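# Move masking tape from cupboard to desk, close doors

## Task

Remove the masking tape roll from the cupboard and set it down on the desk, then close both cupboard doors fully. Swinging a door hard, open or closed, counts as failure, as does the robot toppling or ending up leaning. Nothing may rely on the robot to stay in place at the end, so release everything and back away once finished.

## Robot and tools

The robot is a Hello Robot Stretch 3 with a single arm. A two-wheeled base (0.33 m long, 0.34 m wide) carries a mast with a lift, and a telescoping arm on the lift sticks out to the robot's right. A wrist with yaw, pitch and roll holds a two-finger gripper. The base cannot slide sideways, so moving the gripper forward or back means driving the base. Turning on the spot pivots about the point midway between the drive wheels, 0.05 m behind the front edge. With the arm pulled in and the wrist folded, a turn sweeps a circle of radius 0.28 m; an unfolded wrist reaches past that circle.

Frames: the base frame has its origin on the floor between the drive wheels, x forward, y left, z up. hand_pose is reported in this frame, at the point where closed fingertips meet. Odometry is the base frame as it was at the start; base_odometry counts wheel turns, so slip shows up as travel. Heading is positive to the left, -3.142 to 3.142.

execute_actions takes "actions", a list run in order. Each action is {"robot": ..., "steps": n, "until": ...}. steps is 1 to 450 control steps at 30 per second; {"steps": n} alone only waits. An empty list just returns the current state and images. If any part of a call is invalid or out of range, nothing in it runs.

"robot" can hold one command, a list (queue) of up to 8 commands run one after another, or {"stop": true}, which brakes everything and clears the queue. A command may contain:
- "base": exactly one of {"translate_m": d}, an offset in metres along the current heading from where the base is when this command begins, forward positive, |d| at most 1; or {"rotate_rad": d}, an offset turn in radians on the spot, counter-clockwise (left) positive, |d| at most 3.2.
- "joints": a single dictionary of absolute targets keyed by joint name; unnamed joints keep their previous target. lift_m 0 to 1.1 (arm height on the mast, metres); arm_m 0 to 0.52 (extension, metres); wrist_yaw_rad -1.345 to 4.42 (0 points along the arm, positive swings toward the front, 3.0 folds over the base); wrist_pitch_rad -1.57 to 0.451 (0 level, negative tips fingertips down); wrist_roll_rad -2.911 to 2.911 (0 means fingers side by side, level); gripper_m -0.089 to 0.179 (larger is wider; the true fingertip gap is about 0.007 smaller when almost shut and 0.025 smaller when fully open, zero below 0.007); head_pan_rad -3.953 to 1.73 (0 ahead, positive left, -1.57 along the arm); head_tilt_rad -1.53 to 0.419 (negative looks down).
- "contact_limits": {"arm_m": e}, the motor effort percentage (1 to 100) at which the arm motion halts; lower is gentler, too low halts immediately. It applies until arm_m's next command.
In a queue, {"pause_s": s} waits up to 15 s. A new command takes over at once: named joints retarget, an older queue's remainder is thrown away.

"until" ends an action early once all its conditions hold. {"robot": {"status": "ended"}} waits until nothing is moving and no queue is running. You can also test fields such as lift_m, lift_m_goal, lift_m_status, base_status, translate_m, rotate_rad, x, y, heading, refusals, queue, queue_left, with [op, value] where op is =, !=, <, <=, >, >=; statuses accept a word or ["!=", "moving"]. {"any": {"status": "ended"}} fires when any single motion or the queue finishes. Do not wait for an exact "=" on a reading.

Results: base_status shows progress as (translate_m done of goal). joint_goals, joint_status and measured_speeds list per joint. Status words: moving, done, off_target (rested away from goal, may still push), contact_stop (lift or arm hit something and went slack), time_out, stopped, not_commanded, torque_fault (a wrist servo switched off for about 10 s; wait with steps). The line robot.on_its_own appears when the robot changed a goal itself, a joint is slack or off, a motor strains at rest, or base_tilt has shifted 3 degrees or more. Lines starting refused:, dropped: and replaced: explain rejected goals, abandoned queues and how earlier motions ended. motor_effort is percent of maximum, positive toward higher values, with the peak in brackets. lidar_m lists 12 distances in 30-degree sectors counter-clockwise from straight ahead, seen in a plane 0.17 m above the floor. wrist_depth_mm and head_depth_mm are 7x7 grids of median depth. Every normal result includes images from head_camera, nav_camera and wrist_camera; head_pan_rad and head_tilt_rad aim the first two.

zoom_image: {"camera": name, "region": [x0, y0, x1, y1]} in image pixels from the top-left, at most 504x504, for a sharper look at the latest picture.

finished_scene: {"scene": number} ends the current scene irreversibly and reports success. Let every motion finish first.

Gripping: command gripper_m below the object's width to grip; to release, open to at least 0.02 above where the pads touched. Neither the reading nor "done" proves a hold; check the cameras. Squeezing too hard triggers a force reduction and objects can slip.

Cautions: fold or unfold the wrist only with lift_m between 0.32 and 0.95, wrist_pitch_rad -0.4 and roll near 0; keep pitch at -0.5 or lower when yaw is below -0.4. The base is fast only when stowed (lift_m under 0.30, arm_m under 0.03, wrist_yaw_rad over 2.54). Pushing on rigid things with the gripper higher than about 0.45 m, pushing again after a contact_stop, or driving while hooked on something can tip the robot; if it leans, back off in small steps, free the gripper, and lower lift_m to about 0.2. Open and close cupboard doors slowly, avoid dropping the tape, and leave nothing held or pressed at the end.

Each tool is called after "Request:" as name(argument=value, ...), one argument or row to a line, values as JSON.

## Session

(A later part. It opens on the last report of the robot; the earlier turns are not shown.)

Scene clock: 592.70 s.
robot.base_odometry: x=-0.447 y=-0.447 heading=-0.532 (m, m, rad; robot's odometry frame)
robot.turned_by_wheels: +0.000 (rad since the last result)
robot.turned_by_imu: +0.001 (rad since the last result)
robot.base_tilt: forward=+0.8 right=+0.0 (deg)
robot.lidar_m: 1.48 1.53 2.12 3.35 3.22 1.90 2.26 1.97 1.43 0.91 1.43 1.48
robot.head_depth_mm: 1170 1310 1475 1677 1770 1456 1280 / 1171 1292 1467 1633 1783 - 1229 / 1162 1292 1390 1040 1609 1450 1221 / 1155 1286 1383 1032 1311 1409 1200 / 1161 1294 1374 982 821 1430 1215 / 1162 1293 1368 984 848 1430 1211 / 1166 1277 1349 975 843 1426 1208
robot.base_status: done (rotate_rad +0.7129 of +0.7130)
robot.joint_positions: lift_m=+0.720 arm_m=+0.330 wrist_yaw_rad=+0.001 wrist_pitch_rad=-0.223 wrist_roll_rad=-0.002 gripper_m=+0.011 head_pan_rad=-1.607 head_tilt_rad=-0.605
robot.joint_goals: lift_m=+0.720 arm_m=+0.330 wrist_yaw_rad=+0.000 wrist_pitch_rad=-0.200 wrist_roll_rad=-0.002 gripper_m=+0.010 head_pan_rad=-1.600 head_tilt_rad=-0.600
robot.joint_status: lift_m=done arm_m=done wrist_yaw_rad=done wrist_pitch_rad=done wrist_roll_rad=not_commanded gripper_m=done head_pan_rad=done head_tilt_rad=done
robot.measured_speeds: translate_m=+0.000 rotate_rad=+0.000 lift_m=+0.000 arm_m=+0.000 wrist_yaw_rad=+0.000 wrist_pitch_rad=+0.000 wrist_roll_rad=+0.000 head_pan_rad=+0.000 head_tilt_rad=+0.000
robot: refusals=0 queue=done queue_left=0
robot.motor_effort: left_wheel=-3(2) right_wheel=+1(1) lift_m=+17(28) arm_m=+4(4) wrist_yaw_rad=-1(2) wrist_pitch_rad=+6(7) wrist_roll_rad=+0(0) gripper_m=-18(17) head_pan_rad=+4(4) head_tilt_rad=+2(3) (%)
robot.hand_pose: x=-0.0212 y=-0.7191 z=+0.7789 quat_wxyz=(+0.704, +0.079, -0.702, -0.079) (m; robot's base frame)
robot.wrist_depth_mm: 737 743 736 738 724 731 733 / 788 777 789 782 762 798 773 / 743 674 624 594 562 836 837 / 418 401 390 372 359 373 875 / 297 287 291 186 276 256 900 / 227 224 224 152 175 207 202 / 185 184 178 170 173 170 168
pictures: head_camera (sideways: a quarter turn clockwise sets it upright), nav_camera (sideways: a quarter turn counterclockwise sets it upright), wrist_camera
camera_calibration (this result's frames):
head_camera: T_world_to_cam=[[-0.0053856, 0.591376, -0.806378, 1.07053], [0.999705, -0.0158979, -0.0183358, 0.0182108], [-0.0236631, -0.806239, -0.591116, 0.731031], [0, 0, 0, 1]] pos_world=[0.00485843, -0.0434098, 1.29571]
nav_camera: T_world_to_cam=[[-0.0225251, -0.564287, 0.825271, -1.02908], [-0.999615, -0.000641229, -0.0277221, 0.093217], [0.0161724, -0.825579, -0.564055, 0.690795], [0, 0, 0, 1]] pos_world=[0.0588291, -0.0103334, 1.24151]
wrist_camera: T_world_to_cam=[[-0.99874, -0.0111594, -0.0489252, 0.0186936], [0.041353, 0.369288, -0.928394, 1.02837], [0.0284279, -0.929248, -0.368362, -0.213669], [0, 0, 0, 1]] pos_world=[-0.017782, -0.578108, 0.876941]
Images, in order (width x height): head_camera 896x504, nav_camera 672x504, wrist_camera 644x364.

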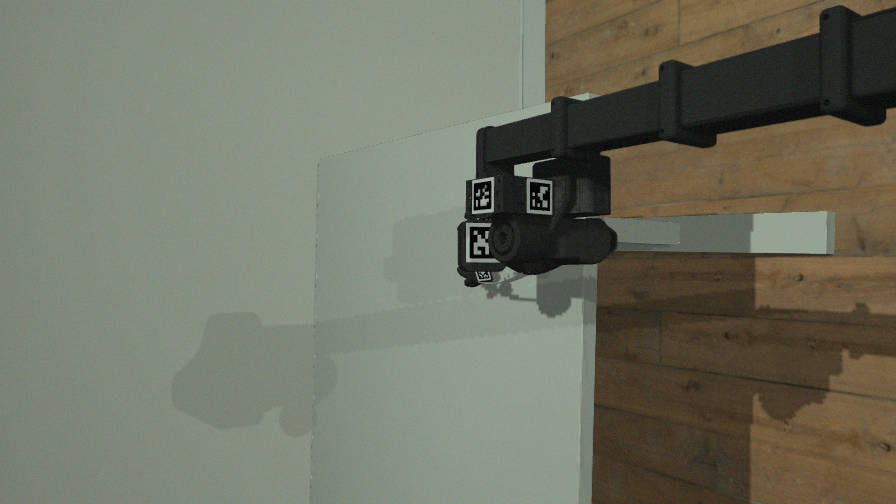

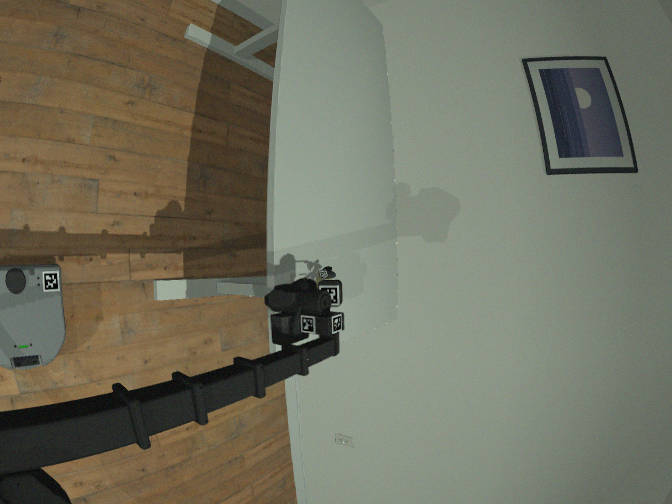

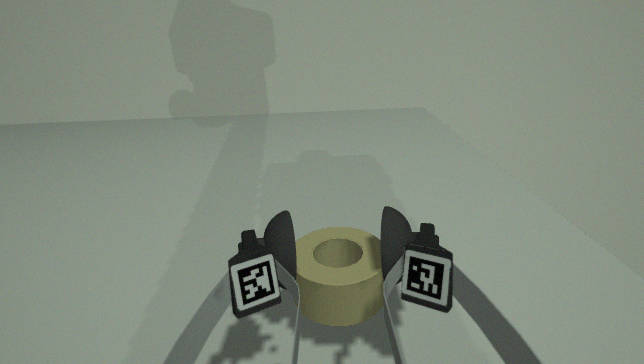

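Depths match the shelf at lift 0.71, so about 0.023 down.

Request:
execute_actions(
  actions=[
    {"robot":{"joints":{"lift_m":0.698}},"steps":100,"until":{"robot":{"status":"ended"}}},
    {"robot":[{"joints":{"gripper_m":0.10}},{"joints":{"arm_m":0.1,"lift_m":0.73,"head_pan_rad":-3.4,"head_tilt_rad":-0.3}}],"steps":300,"until":{"robot":{"status":"ended"}}},
  ],
)

Scene clock: 604.40 s.
robot.base_odometry: x=-0.447 y=-0.447 heading=-0.532 (m, m, rad; robot's odometry frame)
robot.turned_by_wheels: +0.000 (rad since the last result)
robot.turned_by_imu: +0.001 (rad since the last result)
robot.base_tilt: forward=+0.8 right=+0.0 (deg)
robot.lidar_m: 1.47 1.52 2.12 3.36 3.22 1.90 2.26 1.96 1.43 0.91 1.43 1.48
robot.head_depth_mm: 2197 2377 2043 2124 2295 1918 1505 / 2147 2287 1974 2052 2257 1907 1487 / 2097 2248 2006 2007 2154 1898 1489 / 2036 2186 2304 2426 2476 1884 1480 / 2005 2095 2262 2418 2490 1882 1482 / 1930 2069 2183 2341 2479 1888 1481 / 1904 1981 2132 2259 2346 1867 1461
robot.base_status: done (rotate_rad +0.7129 of +0.7130)
robot.joint_positions: lift_m=+0.730 arm_m=+0.100 wrist_yaw_rad=+0.001 wrist_pitch_rad=-0.220 wrist_roll_rad=-0.002 gripper_m=+0.100 head_pan_rad=-3.393 head_tilt_rad=-0.310
robot.joint_goals: lift_m=+0.730 arm_m=+0.100 wrist_yaw_rad=+0.000 wrist_pitch_rad=-0.200 wrist_roll_rad=-0.002 gripper_m=+0.100 head_pan_rad=-3.400 head_tilt_rad=-0.300
robot.joint_status: lift_m=done arm_m=done wrist_yaw_rad=done wrist_pitch_rad=done wrist_roll_rad=not_commanded gripper_m=done head_pan_rad=done head_tilt_rad=done
robot.measured_speeds: translate_m=+0.000 rotate_rad=+0.000 lift_m=+0.000 arm_m=+0.000 wrist_yaw_rad=+0.000 wrist_pitch_rad=+0.000 wrist_roll_rad=+0.000 head_pan_rad=+0.000 head_tilt_rad=+0.000
robot: refusals=0 queue=done queue_left=0
robot.motor_effort: left_wheel=-2(2) right_wheel=+1(1) lift_m=+26(27) arm_m=-4(5) wrist_yaw_rad=-1(1) wrist_pitch_rad=+6(7) wrist_roll_rad=+0(0) gripper_m=+0(81) head_pan_rad=-4(50) head_tilt_rad=+3(17) (%)
robot.hand_pose: x=-0.0213 y=-0.4902 z=+0.7889 quat_wxyz=(+0.704, +0.078, -0.702, -0.078) (m; robot's base frame)
robot.wrist_depth_mm: 951 949 946 942 937 965 941 / - - - - - 990 1000 / 788 738 696 639 626 - - / 452 438 420 381 392 - - / 316 312 318 294 288 290 - / - - - - - - - / - - - - - - -
pictures: head_camera (sideways: a quarter turn clockwise sets it upright), nav_camera (sideways: a quarter turn counterclockwise sets it upright), wrist_camera
camera_calibration (this result's frames):
head_camera: T_world_to_cam=[[0.326921, -0.056494, -0.943361, 1.24718], [-0.235255, -0.971653, -0.0233393, 0.0322661], [-0.915302, 0.229561, -0.330945, 0.397934], [0, 0, 0, 1]] pos_world=[-0.0359086, 0.0104594, 1.30899]
nav_camera: T_world_to_cam=[[-0.290261, 0.0768819, 0.953854, -1.1952], [0.206795, 0.978255, -0.0159203, 0.0705017], [-0.934336, 0.192631, -0.299848, 0.352791], [0, 0, 0, 1]] pos_world=[-0.0318722, -0.0450383, 1.24695]
wrist_camera: T_world_to_cam=[[-0.998741, -0.0111882, -0.0488989, 0.0216835], [0.0413917, 0.366869, -0.929351, 0.952742], [0.0283373, -0.930205, -0.365944, 0.000452509], [0, 0, 0, 1]] pos_world=[-0.0177923, -0.348868, 0.886657]
Images, in order (width x height): head_camera 896x504, nav_camera 672x504, wrist_camera 644x364.

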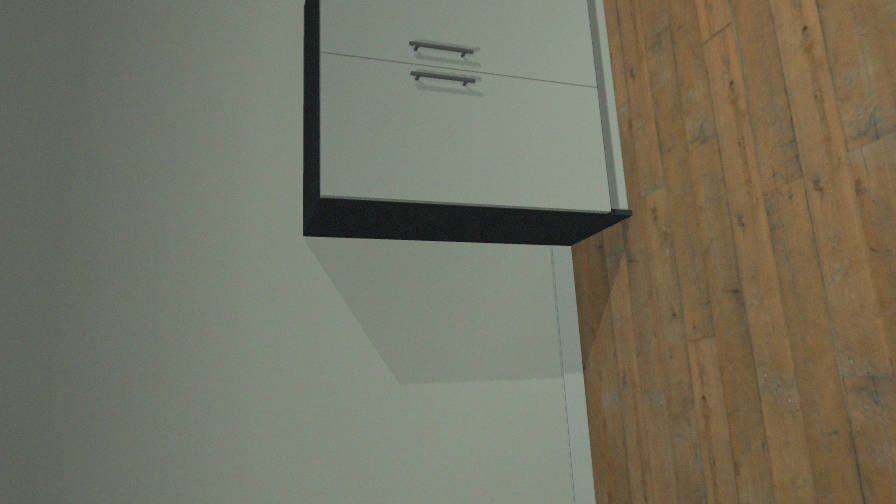

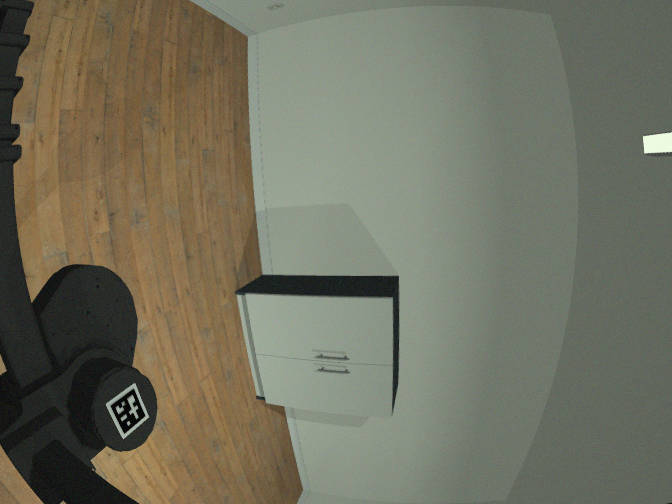

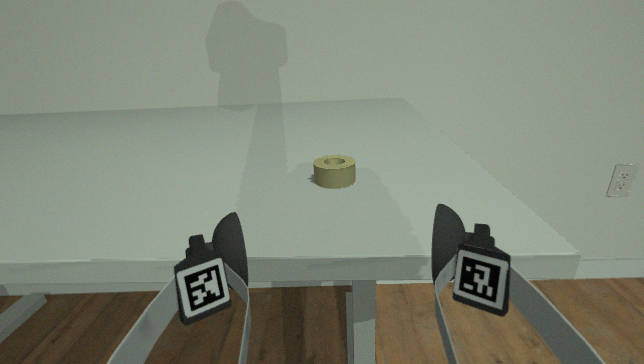

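Request:
finished_scene(
  scene=1,
)

The scene is finished: the task was done.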